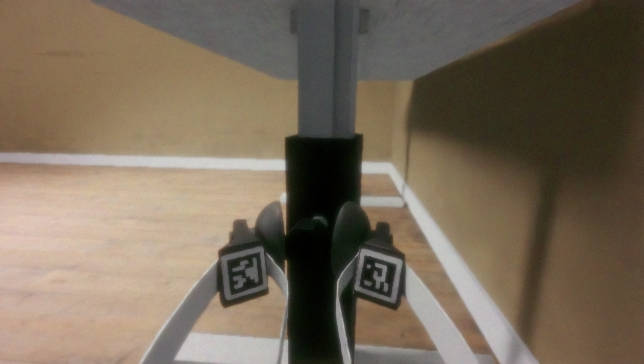

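Scene clock: 214.50 s.
r1.base_odometry: x=+3.078 y=+0.355 heading=-2.244 (m, m, rad; r1's odometry frame)
r1.turned_by_wheels: +0.000 (rad since the last result)
r1.turned_by_imu: +0.000 (rad since the last result)
r1.base_tilt: forward=-0.1 right=+1.3 (deg)
r1.lidar_m: 1.46 0.69 0.55 0.54 0.40 0.32 0.32 0.34 0.51 0.62 3.44 4.06
r1.head_depth_mm: 1388 1259 1041 1108 1030 973 914 / 1977 1330 1103 1703 1455 1263 1117 / 824 864 1016 1831 1514 1348 1111 / 2635 1375 732 1414 1420 - 1117 / 2726 1361 1086 1820 1495 1287 1115 / 2819 1438 1125 1801 1499 1274 1117 / 2877 3060 2121 1799 1497 1271 1109
r1.base_status: not commanded
r1.joint_positions: lift_m=+0.357 arm_m=+0.196 wrist_yaw_rad=+0.003 wrist_pitch_rad=-0.015 wrist_roll_rad=+0.002 gripper_m=-0.036 head_pan_rad=-1.577 head_tilt_rad=-0.791
r1.joint_status: all done
r1.motor_effort: left_wheel=-1(3) right_wheel=+0(3) lift_m=+14(14) arm_m=-7(8) wrist_yaw_rad=-2(7) wrist_pitch_rad=+5(6) wrist_roll_rad=-1(0) gripper_m=-22(25) head_pan_rad=+4(4) head_tilt_rad=-3(3) (%)
r1.hand_pose: x=-0.0208 y=-0.5966 z=+0.4672 quat_wxyz=(+0.707, +0.007, -0.708, -0.005) (m; r1's base frame)
r1.wrist_depth_mm: - - 671 185 649 627 487 / - - - 190 - 774 479 / - - - 193 - 763 479 / - - - 196 - 773 473 / - - - 164 - 734 468 / - - - 210 - 745 457 / 788 769 742 219 796 694 463
benchl.joint_positions: joint1_rad=-1.594 joint2_rad=+0.811 joint3_rad=+0.716 joint4_rad=-0.622 joint5_rad=-0.016 joint6_rad=+0.008 gripper_m=+0.094
benchl.joint_status: not commanded
benchl.hand: x=-0.0065 y=-0.3759 z=+0.2542 quat_wxyz=(-0.296, -0.651, -0.636, +0.290) (m; benchl's fixed frame)
benchr.joint_positions: joint1_rad=+1.400 joint2_rad=+2.146 joint3_rad=+0.933 joint4_rad=+1.211 joint5_rad=-0.008 joint6_rad=+1.583 gripper_m=+0.006
benchr.joint_status: not commanded
benchr.hand: x=+0.1119 y=+0.6552 z=+0.0531 quat_wxyz=(-0.053, -0.062, -0.705, -0.705) (m; benchr's fixed frame)
pictures: r1_wrist_camera
camera_calibration (this result's frames):
r1_wrist_camera: T_world_to_cam=[[-0.999102, 0.0131823, 0.0402748, -0.0346983], [-0.0365736, 0.211835, -0.976621, 0.612274], [-0.0214057, -0.977216, -0.211163, -0.318826], [0, 0, 0, 1]] pos_world=[-0.0190988, -0.440806, 0.532033]
Images, in order (width x height): r1_wrist_camera 644x364.

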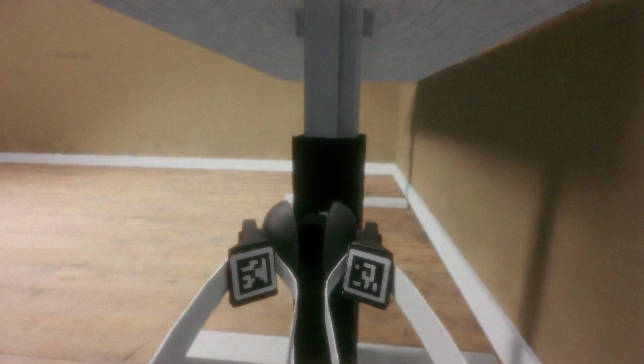

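>>> execute_actions(actions=[{"r1":{"joints":{"arm_m":0.186}}}], cameras=["r1_wrist_camera"])

Scene clock: 215.70 s.
r1.base_odometry: x=+3.078 y=+0.355 heading=-2.244 (m, m, rad; r1's odometry frame)
r1.turned_by_wheels: +0.000 (rad since the last result)
r1.turned_by_imu: +0.000 (rad since the last result)
r1.base_tilt: forward=-0.1 right=+1.3 (deg)
r1.lidar_m: 1.46 0.69 0.55 0.54 0.40 0.32 0.32 0.34 0.51 0.62 3.44 4.07
r1.head_depth_mm: 1390 1252 1032 1109 1032 970 914 / 1996 1334 1104 1700 1458 1273 1112 / 827 870 1024 1839 1512 1316 1134 / 2657 1372 733 1420 1443 - 1117 / 2727 1362 1094 1816 1508 1279 1114 / 2860 1433 1128 1802 1501 1277 1122 / 2894 3030 2137 1802 1490 1275 1110
r1.base_status: not commanded
r1.joint_positions: lift_m=+0.357 arm_m=+0.187 wrist_yaw_rad=+0.003 wrist_pitch_rad=-0.015 wrist_roll_rad=+0.002 gripper_m=-0.033 head_pan_rad=-1.577 head_tilt_rad=-0.791
r1.joint_status: all done
r1.on_its_own: gripper_m is held at -0.034, not at your -0.040, by its stall guard, which is not easing now
r1.motor_effort: left_wheel=-1(1) right_wheel=+1(0) lift_m=+15(15) arm_m=-6(8) wrist_yaw_rad=-2(2) wrist_pitch_rad=+5(5) wrist_roll_rad=-1(1) gripper_m=-17(19) head_pan_rad=+4(4) head_tilt_rad=-2(3) (%)
r1.hand_pose: x=-0.0208 y=-0.5874 z=+0.4672 quat_wxyz=(+0.707, +0.007, -0.708, -0.005) (m; r1's base frame)
r1.wrist_depth_mm: - - 658 194 648 635 479 / - - - 201 - 787 482 / - - - 201 - 764 476 / - - - 204 - 758 474 / - - - - - 751 463 / - - - 223 - 761 463 / 769 776 740 228 816 681 461
benchl.joint_positions: joint1_rad=-1.594 joint2_rad=+0.811 joint3_rad=+0.716 joint4_rad=-0.622 joint5_rad=-0.016 joint6_rad=+0.008 gripper_m=+0.094
benchl.joint_status: not commanded
benchl.hand: x=-0.0065 y=-0.3759 z=+0.2542 quat_wxyz=(-0.296, -0.651, -0.636, +0.290) (m; benchl's fixed frame)
benchr.joint_positions: joint1_rad=+1.400 joint2_rad=+2.146 joint3_rad=+0.933 joint4_rad=+1.211 joint5_rad=-0.008 joint6_rad=+1.583 gripper_m=+0.006
benchr.joint_status: not commanded
benchr.hand: x=+0.1119 y=+0.6552 z=+0.0531 quat_wxyz=(-0.053, -0.062, -0.705, -0.705) (m; benchr's fixed frame)
pictures: r1_wrist_camera
camera_calibration (this result's frames):
r1_wrist_camera: T_world_to_cam=[[-0.999102, 0.0131858, 0.0402738, -0.0348175], [-0.0365735, 0.211761, -0.976637, 0.610315], [-0.0214061, -0.977233, -0.211088, -0.30991], [0, 0, 0, 1]] pos_world=[-0.0190988, -0.431636, 0.53204]
Images, in order (width x height): r1_wrist_camera 644x364.

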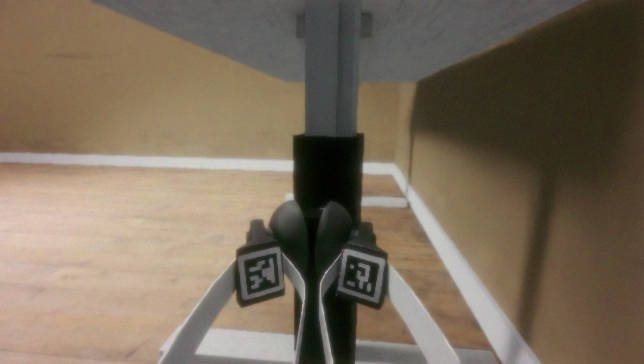

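>>> execute_actions(actions=[{"r1":{"joints":{"gripper_m":0.055}}}], cameras=[])

>>> execute_actions(actions=[{"r1":{"joints":{"arm_m":0.204}}}], cameras=[])

>>> execute_actions(actions=[{"r1":{"joints":{"gripper_m":-0.034}}}], cameras=["r1_wrist_camera"])

>>> execute_actions(actions=[{"r1":{"joints":{"arm_m":0.194}}}], cameras=["r1_wrist_camera"])

>>> execute_actions(actions=[{"benchr":{"joints":{"joint2_rad":2.05}}}], cameras=["r1_wrist_camera"])

Scene clock: 218.23 s.
r1.base_odometry: x=+3.078 y=+0.355 heading=-2.244 (m, m, rad; r1's odometry frame)
r1.turned_by_wheels: +0.000 (rad since the last result)
r1.turned_by_imu: +0.000 (rad since the last result)
r1.base_tilt: forward=+0.0 right=+1.3 (deg)
r1.lidar_m: 1.46 0.69 0.55 0.54 0.40 0.32 0.32 0.34 0.51 0.62 3.44 4.06
r1.head_depth_mm: 1394 1254 1039 1104 1038 977 915 / 1986 1332 1111 1705 1464 1262 1117 / 827 868 1021 1827 1516 1324 1136 / 2612 1376 732 1423 1411 - 1121 / 2728 1364 1087 1820 1516 1280 1117 / 2844 1438 1126 1798 1492 1272 1109 / 2868 3079 2106 1807 1489 1270 1108
r1.base_status: not commanded
r1.joint_positions: lift_m=+0.357 arm_m=+0.186 wrist_yaw_rad=+0.003 wrist_pitch_rad=-0.016 wrist_roll_rad=+0.002 gripper_m=+0.055 head_pan_rad=-1.577 head_tilt_rad=-0.791
r1.joint_status: all done
r1.motor_effort: left_wheel=-1(1) right_wheel=+1(1) lift_m=+14(15) arm_m=-3(5) wrist_yaw_rad=-3(2) wrist_pitch_rad=+5(5) wrist_roll_rad=-1(1) gripper_m=+1(80) head_pan_rad=+4(4) head_tilt_rad=-2(3) (%)
r1.hand_pose: x=-0.0208 y=-0.5871 z=+0.4671 quat_wxyz=(+0.707, +0.007, -0.708, -0.005) (m; r1's base frame)
r1.wrist_depth_mm: - - 665 194 647 634 480 / - - - 201 - 799 469 / - - - 202 - 794 474 / - - - 206 - 779 472 / - - - 208 - 750 465 / 980 - 962 220 - 748 458 / 795 798 735 231 799 654 463
benchl.joint_positions: joint1_rad=-1.594 joint2_rad=+0.811 joint3_rad=+0.716 joint4_rad=-0.622 joint5_rad=-0.016 joint6_rad=+0.008 gripper_m=+0.094
benchl.joint_status: not commanded
benchl.hand: x=-0.0065 y=-0.3759 z=+0.2542 quat_wxyz=(-0.296, -0.651, -0.636, +0.290) (m; benchl's fixed frame)
benchr.joint_positions: joint1_rad=+1.400 joint2_rad=+2.146 joint3_rad=+0.933 joint4_rad=+1.211 joint5_rad=-0.008 joint6_rad=+1.583 gripper_m=+0.006
benchr.joint_status: not commanded
benchr.hand: x=+0.1119 y=+0.6552 z=+0.0531 quat_wxyz=(-0.053, -0.062, -0.705, -0.705) (m; benchr's fixed frame)
pictures: none
No camera images: the call's "cameras" was empty. Leave "cameras" out to get every camera's image.

Scene clock: 219.23 s.
r1.base_odometry: x=+3.078 y=+0.355 heading=-2.244 (m, m, rad; r1's odometry frame)
r1.turned_by_wheels: +0.000 (rad since the last result)
r1.turned_by_imu: +0.000 (rad since the last result)
r1.base_tilt: forward=+0.0 right=+1.3 (deg)
r1.lidar_m: 1.46 0.69 0.55 0.54 0.40 0.32 0.32 0.34 0.51 0.62 3.46 4.04
r1.head_depth_mm: 1398 1253 1036 1103 1035 971 915 / 1993 1337 1108 1703 1453 1267 1115 / 826 871 1023 1830 1508 1344 1122 / 2658 1369 731 1415 1400 1251 1119 / 2729 1365 1085 1815 1502 1283 1115 / 2870 1437 1127 1820 1495 1274 1118 / 2894 3110 2094 1808 1491 1271 1113
r1.base_status: not commanded
r1.joint_positions: lift_m=+0.357 arm_m=+0.204 wrist_yaw_rad=+0.003 wrist_pitch_rad=-0.016 wrist_roll_rad=+0.002 gripper_m=+0.055 head_pan_rad=-1.577 head_tilt_rad=-0.791
r1.joint_status: all done
r1.motor_effort: left_wheel=-1(1) right_wheel=+1(1) lift_m=+15(15) arm_m=+3(2) wrist_yaw_rad=-2(3) wrist_pitch_rad=+5(5) wrist_roll_rad=-1(1) gripper_m=+1(0) head_pan_rad=+4(5) head_tilt_rad=-3(3) (%)
r1.hand_pose: x=-0.0208 y=-0.6045 z=+0.4670 quat_wxyz=(+0.707, +0.007, -0.708, -0.005) (m; r1's base frame)
r1.wrist_depth_mm: - - 667 178 643 637 488 / - - - 183 - 783 484 / - - - 184 - 767 475 / - - - 187 - 762 475 / - - - 189 - 758 466 / - - 935 202 - 768 467 / 779 761 739 210 786 675 467
benchl.joint_positions: joint1_rad=-1.594 joint2_rad=+0.811 joint3_rad=+0.716 joint4_rad=-0.622 joint5_rad=-0.016 joint6_rad=+0.008 gripper_m=+0.094
benchl.joint_status: not commanded
benchl.hand: x=-0.0065 y=-0.3759 z=+0.2542 quat_wxyz=(-0.296, -0.651, -0.636, +0.290) (m; benchl's fixed frame)
benchr.joint_positions: joint1_rad=+1.400 joint2_rad=+2.146 joint3_rad=+0.933 joint4_rad=+1.211 joint5_rad=-0.008 joint6_rad=+1.583 gripper_m=+0.006
benchr.joint_status: not commanded
benchr.hand: x=+0.1119 y=+0.6552 z=+0.0531 quat_wxyz=(-0.053, -0.062, -0.705, -0.705) (m; benchr's fixed frame)
pictures: none
No camera images: the call's "cameras" was empty. Leave "cameras" out to get every camera's image.

Scene clock: 220.60 s.
r1.base_odometry: x=+3.078 y=+0.355 heading=-2.244 (m, m, rad; r1's odometry frame)
r1.turned_by_wheels: +0.000 (rad since the last result)
r1.turned_by_imu: +0.000 (rad since the last result)
r1.base_tilt: forward=-0.1 right=+1.3 (deg)
r1.lidar_m: 1.47 0.69 0.55 0.54 0.41 0.32 0.32 0.34 0.51 0.62 3.45 4.03
r1.head_depth_mm: 1387 1253 1034 1109 1038 973 917 / 1982 1338 1112 1707 1453 1266 1120 / 827 872 1022 1826 1522 1341 1129 / 2633 1380 732 1419 1445 1258 1123 / 2694 1372 1087 1813 1510 1282 1118 / 2828 1435 1127 1802 1506 1279 1111 / 2870 3044 2117 1797 1490 1269 1107
r1.base_status: not commanded
r1.joint_positions: lift_m=+0.357 arm_m=+0.204 wrist_yaw_rad=-0.008 wrist_pitch_rad=-0.018 wrist_roll_rad=+0.002 gripper_m=-0.033 head_pan_rad=-1.577 head_tilt_rad=-0.791
r1.joint_status: all done
r1.motor_effort: left_wheel=-3(3) right_wheel=+2(5) lift_m=+14(14) arm_m=+4(4) wrist_yaw_rad=+6(6) wrist_pitch_rad=+6(6) wrist_roll_rad=-1(0) gripper_m=-23(98) head_pan_rad=+4(4) head_tilt_rad=-3(3) (%)
r1.hand_pose: x=-0.0234 y=-0.6042 z=+0.4666 quat_wxyz=(+0.707, +0.004, -0.708, -0.009) (m; r1's base frame)
r1.wrist_depth_mm: - - 681 177 648 645 479 / - - - 184 - 782 470 / - - - 185 - 762 471 / - - - 188 - 749 468 / - - - 157 - 751 464 / - - - 204 - 735 455 / 781 805 739 210 783 675 458
benchl.joint_positions: joint1_rad=-1.594 joint2_rad=+0.811 joint3_rad=+0.716 joint4_rad=-0.622 joint5_rad=-0.016 joint6_rad=+0.008 gripper_m=+0.094
benchl.joint_status: not commanded
benchl.hand: x=-0.0065 y=-0.3759 z=+0.2542 quat_wxyz=(-0.296, -0.651, -0.636, +0.290) (m; benchl's fixed frame)
benchr.joint_positions: joint1_rad=+1.400 joint2_rad=+2.146 joint3_rad=+0.933 joint4_rad=+1.211 joint5_rad=-0.008 joint6_rad=+1.583 gripper_m=+0.006
benchr.joint_status: not commanded
benchr.hand: x=+0.1119 y=+0.6552 z=+0.0531 quat_wxyz=(-0.053, -0.062, -0.705, -0.705) (m; benchr's fixed frame)
pictures: r1_wrist_camera
camera_calibration (this result's frames):
r1_wrist_camera: T_world_to_cam=[[-0.998913, 0.0234086, 0.0403123, -0.031047], [-0.0343645, 0.214541, -0.97611, 0.614656], [-0.031498, -0.976434, -0.213504, -0.325198], [0, 0, 0, 1]] pos_world=[-0.0201341, -0.448677, 0.531793]
Images, in order (width x height): r1_wrist_camera 644x364.

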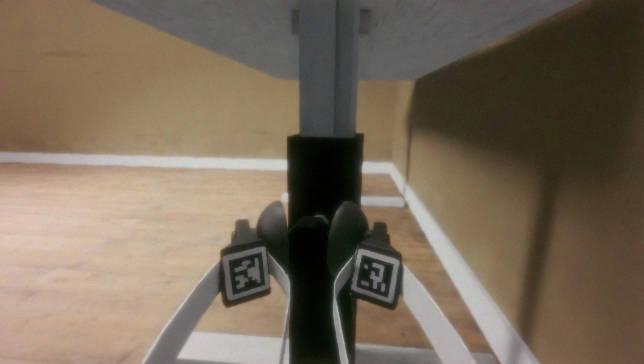

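Scene clock: 221.47 s.
r1.base_odometry: x=+3.078 y=+0.355 heading=-2.244 (m, m, rad; r1's odometry frame)
r1.turned_by_wheels: +0.000 (rad since the last result)
r1.turned_by_imu: +0.000 (rad since the last result)
r1.base_tilt: forward=+0.0 right=+1.3 (deg)
r1.lidar_m: 1.46 0.69 0.55 0.54 0.40 0.32 0.32 0.34 0.51 0.62 3.47 4.06
r1.head_depth_mm: 1396 1253 1035 1109 1040 971 917 / 1984 1332 1104 1711 1458 1269 1118 / 828 869 1024 1832 1517 1356 1134 / 2650 1379 732 1418 1438 - 1121 / 2736 1363 1088 1814 1506 1283 1117 / 2835 1433 1127 1792 1497 1270 1115 / 2890 3019 2116 1807 1481 1267 1110
r1.base_status: not commanded
r1.joint_positions: lift_m=+0.357 arm_m=+0.195 wrist_yaw_rad=+0.002 wrist_pitch_rad=-0.016 wrist_roll_rad=+0.002 gripper_m=-0.030 head_pan_rad=-1.577 head_tilt_rad=-0.791
r1.joint_status: all done
r1.motor_effort: left_wheel=-1(3) right_wheel=+0(2) lift_m=+15(15) arm_m=-7(8) wrist_yaw_rad=-2(6) wrist_pitch_rad=+5(6) wrist_roll_rad=-1(1) gripper_m=-18(23) head_pan_rad=+4(4) head_tilt_rad=-3(3) (%)
r1.hand_pose: x=-0.0209 y=-0.5955 z=+0.4671 quat_wxyz=(+0.707, +0.007, -0.708, -0.005) (m; r1's base frame)
r1.wrist_depth_mm: - - 663 186 638 654 481 / - - - 191 - 776 477 / - - - 194 - 795 473 / - - - 197 - 772 473 / - - - 167 - 745 462 / - - - 212 - 731 467 / 775 779 726 223 777 692 461
benchl.joint_positions: joint1_rad=-1.594 joint2_rad=+0.811 joint3_rad=+0.716 joint4_rad=-0.622 joint5_rad=-0.016 joint6_rad=+0.008 gripper_m=+0.094
benchl.joint_status: not commanded
benchl.hand: x=-0.0065 y=-0.3759 z=+0.2542 quat_wxyz=(-0.296, -0.651, -0.636, +0.290) (m; benchl's fixed frame)
benchr.joint_positions: joint1_rad=+1.400 joint2_rad=+2.146 joint3_rad=+0.933 joint4_rad=+1.211 joint5_rad=-0.008 joint6_rad=+1.583 gripper_m=+0.006
benchr.joint_status: not commanded
benchr.hand: x=+0.1119 y=+0.6552 z=+0.0531 quat_wxyz=(-0.053, -0.062, -0.705, -0.705) (m; benchr's fixed frame)
pictures: r1_wrist_camera
camera_calibration (this result's frames):
r1_wrist_camera: T_world_to_cam=[[-0.999098, 0.0134228, 0.0402978, -0.0346414], [-0.0365348, 0.212309, -0.976519, 0.612157], [-0.0216632, -0.97711, -0.211627, -0.317532], [0, 0, 0, 1]] pos_world=[-0.0191238, -0.439765, 0.531981]
Images, in order (width x height): r1_wrist_camera 644x364.

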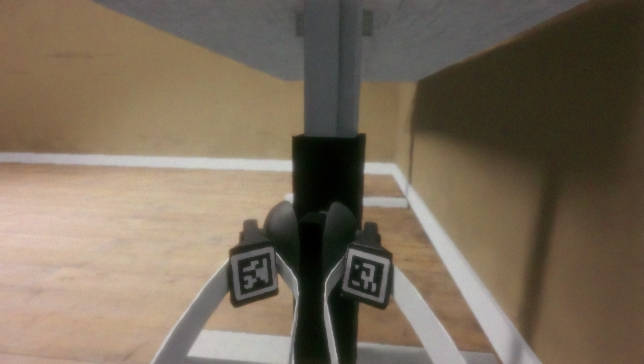

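Scene clock: 222.03 s.
r1.base_odometry: x=+3.078 y=+0.355 heading=-2.244 (m, m, rad; r1's odometry frame)
r1.turned_by_wheels: +0.000 (rad since the last result)
r1.turned_by_imu: +0.000 (rad since the last result)
r1.base_tilt: forward=-0.1 right=+1.4 (deg)
r1.lidar_m: 1.46 0.69 0.55 0.54 0.40 0.32 0.32 0.34 0.51 0.62 3.45 4.03
r1.head_depth_mm: 1390 1254 1038 1105 1041 972 914 / 1970 1326 1105 1716 1459 1271 1119 / 827 866 1023 1828 1510 1348 1133 / 2635 1375 732 1427 1431 - 1119 / 2698 1368 1087 1815 1496 1279 1119 / 2858 1424 1126 1802 1496 1280 1118 / 2893 3067 2120 1797 1485 1270 1108
r1.base_status: not commanded
r1.joint_positions: lift_m=+0.357 arm_m=+0.195 wrist_yaw_rad=+0.002 wrist_pitch_rad=-0.016 wrist_roll_rad=+0.002 gripper_m=-0.030 head_pan_rad=-1.577 head_tilt_rad=-0.791
r1.joint_status: not commanded
r1.motor_effort: left_wheel=-1(1) right_wheel=+0(0) lift_m=+15(15) arm_m=-6(7) wrist_yaw_rad=-2(2) wrist_pitch_rad=+5(5) wrist_roll_rad=-1(0) gripper_m=-18(18) head_pan_rad=+4(4) head_tilt_rad=-3(2) (%)
r1.hand_pose: x=-0.0209 y=-0.5955 z=+0.4671 quat_wxyz=(+0.707, +0.007, -0.708, -0.005) (m; r1's base frame)
r1.wrist_depth_mm: - - 656 187 651 636 477 / - - - 193 - 779 480 / - - - 194 - 776 484 / - - - 197 - 758 470 / - - - 166 - 768 469 / 979 987 - 213 - 745 465 / 772 783 737 222 798 680 461
benchl.joint_positions: joint1_rad=-1.594 joint2_rad=+0.811 joint3_rad=+0.716 joint4_rad=-0.622 joint5_rad=-0.016 joint6_rad=+0.008 gripper_m=+0.094
benchl.joint_status: not commanded
benchl.hand: x=-0.0065 y=-0.3759 z=+0.2542 quat_wxyz=(-0.296, -0.651, -0.636, +0.290) (m; benchl's fixed frame)
benchr.joint_positions: joint1_rad=+1.400 joint2_rad=+2.145 joint3_rad=+0.933 joint4_rad=+1.211 joint5_rad=-0.008 joint6_rad=+1.583 gripper_m=+0.006
benchr.joint_status: all done
benchr.hand: x=+0.1120 y=+0.6553 z=+0.0536 quat_wxyz=(-0.053, -0.062, -0.705, -0.705) (m; benchr's fixed frame)
pictures: r1_wrist_camera
camera_calibration (this result's frames):
r1_wrist_camera: T_world_to_cam=[[-0.999098, 0.0134228, 0.0402981, -0.0346415], [-0.0365351, 0.212309, -0.976519, 0.612157], [-0.0216632, -0.97711, -0.211627, -0.317532], [0, 0, 0, 1]] pos_world=[-0.0191238, -0.439765, 0.531981]
Images, in order (width x height): r1_wrist_camera 644x364.

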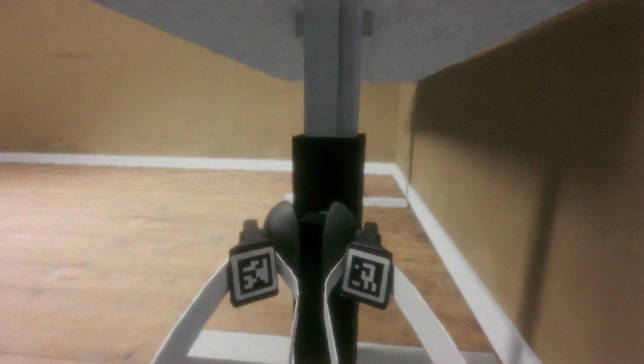

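>>> execute_actions(actions=[{"r1":{"joints":{"gripper_m":0.055,"arm_m":0.2}},"benchr":{"joints":{"joint2_rad":1.97,"joint3_rad":1.0,"joint4_rad":1.31}}}], cameras=["r1_wrist_camera","benchr_cam_wrist"])

>>> zoom_image(camera="r1_wrist_camera", region=[240,60,420,280])

Scene clock: 224.87 s.
r1.base_odometry: x=+3.078 y=+0.355 heading=-2.244 (m, m, rad; r1's odometry frame)
r1.turned_by_wheels: +0.000 (rad since the last result)
r1.turned_by_imu: +0.000 (rad since the last result)
r1.base_tilt: forward=-0.1 right=+1.3 (deg)
r1.lidar_m: 1.46 0.69 0.55 0.54 0.40 0.32 0.32 0.34 0.51 0.62 3.46 4.06
r1.head_depth_mm: 1393 1252 1034 1106 1041 969 913 / 1993 1327 1109 1703 1455 1268 1114 / 826 866 1022 1834 1521 1349 1126 / 2637 1382 732 1419 1408 1265 1119 / 2725 1366 1085 1806 1495 1280 1118 / 2819 1434 1127 1808 1497 1270 1109 / 2862 3035 2115 1802 1487 1275 1108
r1.base_status: not commanded
r1.joint_positions: lift_m=+0.357 arm_m=+0.200 wrist_yaw_rad=+0.001 wrist_pitch_rad=-0.017 wrist_roll_rad=+0.002 gripper_m=+0.055 head_pan_rad=-1.577 head_tilt_rad=-0.791
r1.joint_status: all done
r1.motor_effort: left_wheel=-3(3) right_wheel=+3(3) lift_m=+15(14) arm_m=+3(10) wrist_yaw_rad=-1(2) wrist_pitch_rad=+5(6) wrist_roll_rad=-1(0) gripper_m=+0(80) head_pan_rad=+4(4) head_tilt_rad=-3(3) (%)
r1.hand_pose: x=-0.0212 y=-0.6004 z=+0.4668 quat_wxyz=(+0.707, +0.007, -0.708, -0.006) (m; r1's base frame)
r1.wrist_depth_mm: - - 680 181 646 643 488 / - - - 187 - 790 472 / - - - 188 - 774 479 / - - - 193 - 764 472 / - - - 193 - 763 462 / - - 974 205 - 747 466 / 757 782 724 213 799 678 462
benchl.joint_positions: joint1_rad=-1.594 joint2_rad=+0.811 joint3_rad=+0.716 joint4_rad=-0.622 joint5_rad=-0.016 joint6_rad=+0.008 gripper_m=+0.094
benchl.joint_status: not commanded
benchl.hand: x=-0.0065 y=-0.3759 z=+0.2542 quat_wxyz=(-0.296, -0.651, -0.636, +0.290) (m; benchl's fixed frame)
benchr.joint_positions: joint1_rad=+1.400 joint2_rad=+2.141 joint3_rad=+0.933 joint4_rad=+1.211 joint5_rad=-0.008 joint6_rad=+1.583 gripper_m=+0.006
benchr.joint_status: joint2_rad time_out (moved -0.004 of -0.175); joint4_rad time_out (moved +0.000 of +0.099); the others done
benchr.on_its_own: joint2_rad reads +2.141 and still pushes toward +1.970 since a time_out; joint4_rad reads +1.211 and still pushes toward +1.310 since a time_out
benchr.hand: x=+0.1120 y=+0.6556 z=+0.0563 quat_wxyz=(-0.053, -0.062, -0.703, -0.706) (m; benchr's fixed frame)
pictures: benchr_cam_wrist, r1_wrist_camera
camera_calibration (this result's frames):
benchr_cam_wrist: T_world_to_cam=[[-0.00957885, 0.0037243, -0.999947, 0.0551771], [-0.897186, -0.441599, 0.00694973, 0.39535], [-0.44155, 0.897205, 0.0075714, -0.417083], [0, 0, 0, 1]] pos_world=[0.171068, 0.548589, 0.0555845]
r1_wrist_camera: T_world_to_cam=[[-0.999078, 0.0147901, 0.0403153, -0.0341116], [-0.0362352, 0.213464, -0.976279, 0.6135], [-0.0230451, -0.976839, -0.212731, -0.321786], [0, 0, 0, 1]] pos_world=[-0.0192654, -0.444789, 0.531868]
Images, in order (width x height): benchr_cam_wrist 504x504, r1_wrist_camera 644x364.

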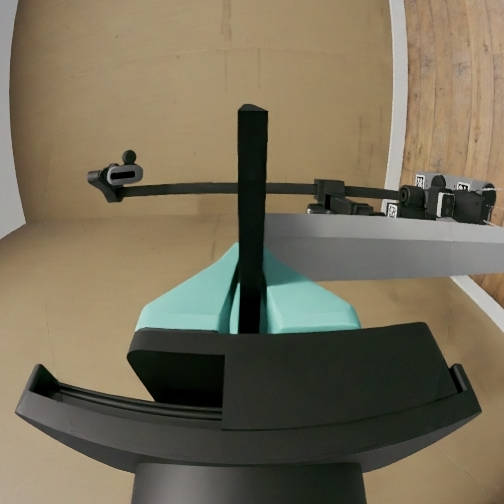

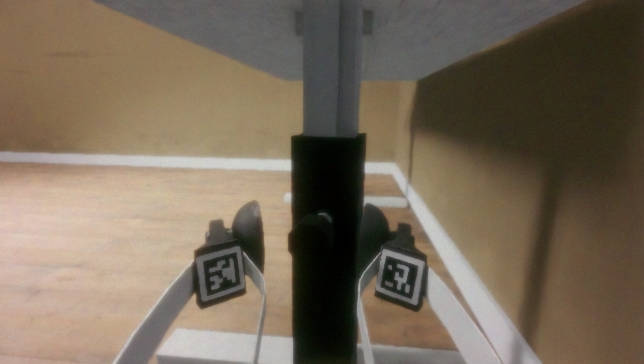

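Region (240, 60, 420, 280) of r1_wrist_camera's 644x364 image, scaled by 2.291; it fills the left 412 columns of this view, and the rest is white.

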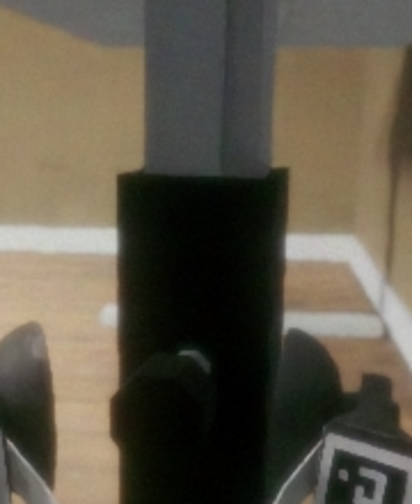

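>>> execute_actions(actions=[{"r1":{"joints":{"arm_m":0.15}},"benchr":{"joints":{"joint2_rad":2.11,"joint3_rad":0.96,"joint4_rad":1.26}}}], cameras=[])

>>> execute_actions(actions=[{"r1":{"base":{"translate_m":0.068},"joints":{"wrist_yaw_rad":-0.26}}}], cameras=[])

>>> execute_actions(actions=[{"r1":{"joints":{"arm_m":0.21}}}], cameras=["r1_wrist_camera","r1_head_camera"])

Scene clock: 227.80 s.
r1.base_odometry: x=+3.078 y=+0.355 heading=-2.244 (m, m, rad; r1's odometry frame)
r1.turned_by_wheels: +0.000 (rad since the last result)
r1.turned_by_imu: +0.000 (rad since the last result)
r1.base_tilt: forward=+0.0 right=+1.3 (deg)
r1.lidar_m: 1.46 0.69 0.55 0.54 0.40 0.32 0.32 0.34 0.51 0.62 3.44 4.05
r1.head_depth_mm: 1389 1247 1038 1108 1033 974 913 / 1970 1331 1106 1699 1451 1269 1117 / 826 866 1022 1836 1511 1322 1124 / 2640 1380 736 1423 1407 1318 1099 / 2699 1359 1088 1831 1506 1281 1114 / 2857 1434 1126 1819 1489 1284 1115 / 2910 3054 2116 1816 1495 1281 1107
r1.base_status: not commanded
r1.joint_positions: lift_m=+0.357 arm_m=+0.150 wrist_yaw_rad=+0.001 wrist_pitch_rad=-0.017 wrist_roll_rad=+0.002 gripper_m=+0.055 head_pan_rad=-1.577 head_tilt_rad=-0.791
r1.joint_status: all done
r1.motor_effort: left_wheel=-2(3) right_wheel=+2(2) lift_m=+15(15) arm_m=-3(4) wrist_yaw_rad=-1(1) wrist_pitch_rad=+6(5) wrist_roll_rad=-1(1) gripper_m=+0(1) head_pan_rad=+4(4) head_tilt_rad=-3(3) (%)
r1.hand_pose: x=-0.0212 y=-0.5511 z=+0.4668 quat_wxyz=(+0.707, +0.007, -0.708, -0.006) (m; r1's base frame)
r1.wrist_depth_mm: - - 681 228 648 642 474 / - - - 240 - 763 481 / - - - 245 - 766 466 / - - - 241 - 759 464 / - - - 251 - 746 462 / 992 - 969 267 - 738 456 / 781 786 718 293 746 669 447
benchl.joint_positions: joint1_rad=-1.594 joint2_rad=+0.811 joint3_rad=+0.716 joint4_rad=-0.622 joint5_rad=-0.016 joint6_rad=+0.008 gripper_m=+0.094
benchl.joint_status: not commanded
benchl.hand: x=-0.0065 y=-0.3759 z=+0.2542 quat_wxyz=(-0.296, -0.651, -0.636, +0.290) (m; benchl's fixed frame)
benchr.joint_positions: joint1_rad=+1.400 joint2_rad=+2.143 joint3_rad=+0.933 joint4_rad=+1.204 joint5_rad=-0.008 joint6_rad=+1.583 gripper_m=+0.006
benchr.joint_status: joint4_rad time_out (moved -0.008 of +0.049); the others done
benchr.on_its_own: joint4_rad reads +1.204 and still pushes toward +1.260 since a time_out
benchr.hand: x=+0.1120 y=+0.6554 z=+0.0531 quat_wxyz=(-0.053, -0.062, -0.706, -0.703) (m; benchr's fixed frame)
pictures: none
No camera images: the call's "cameras" was empty. Leave "cameras" out to get every camera's image.

not run: a stop came earlier in this reply.

not run: a stop came earlier in this reply.


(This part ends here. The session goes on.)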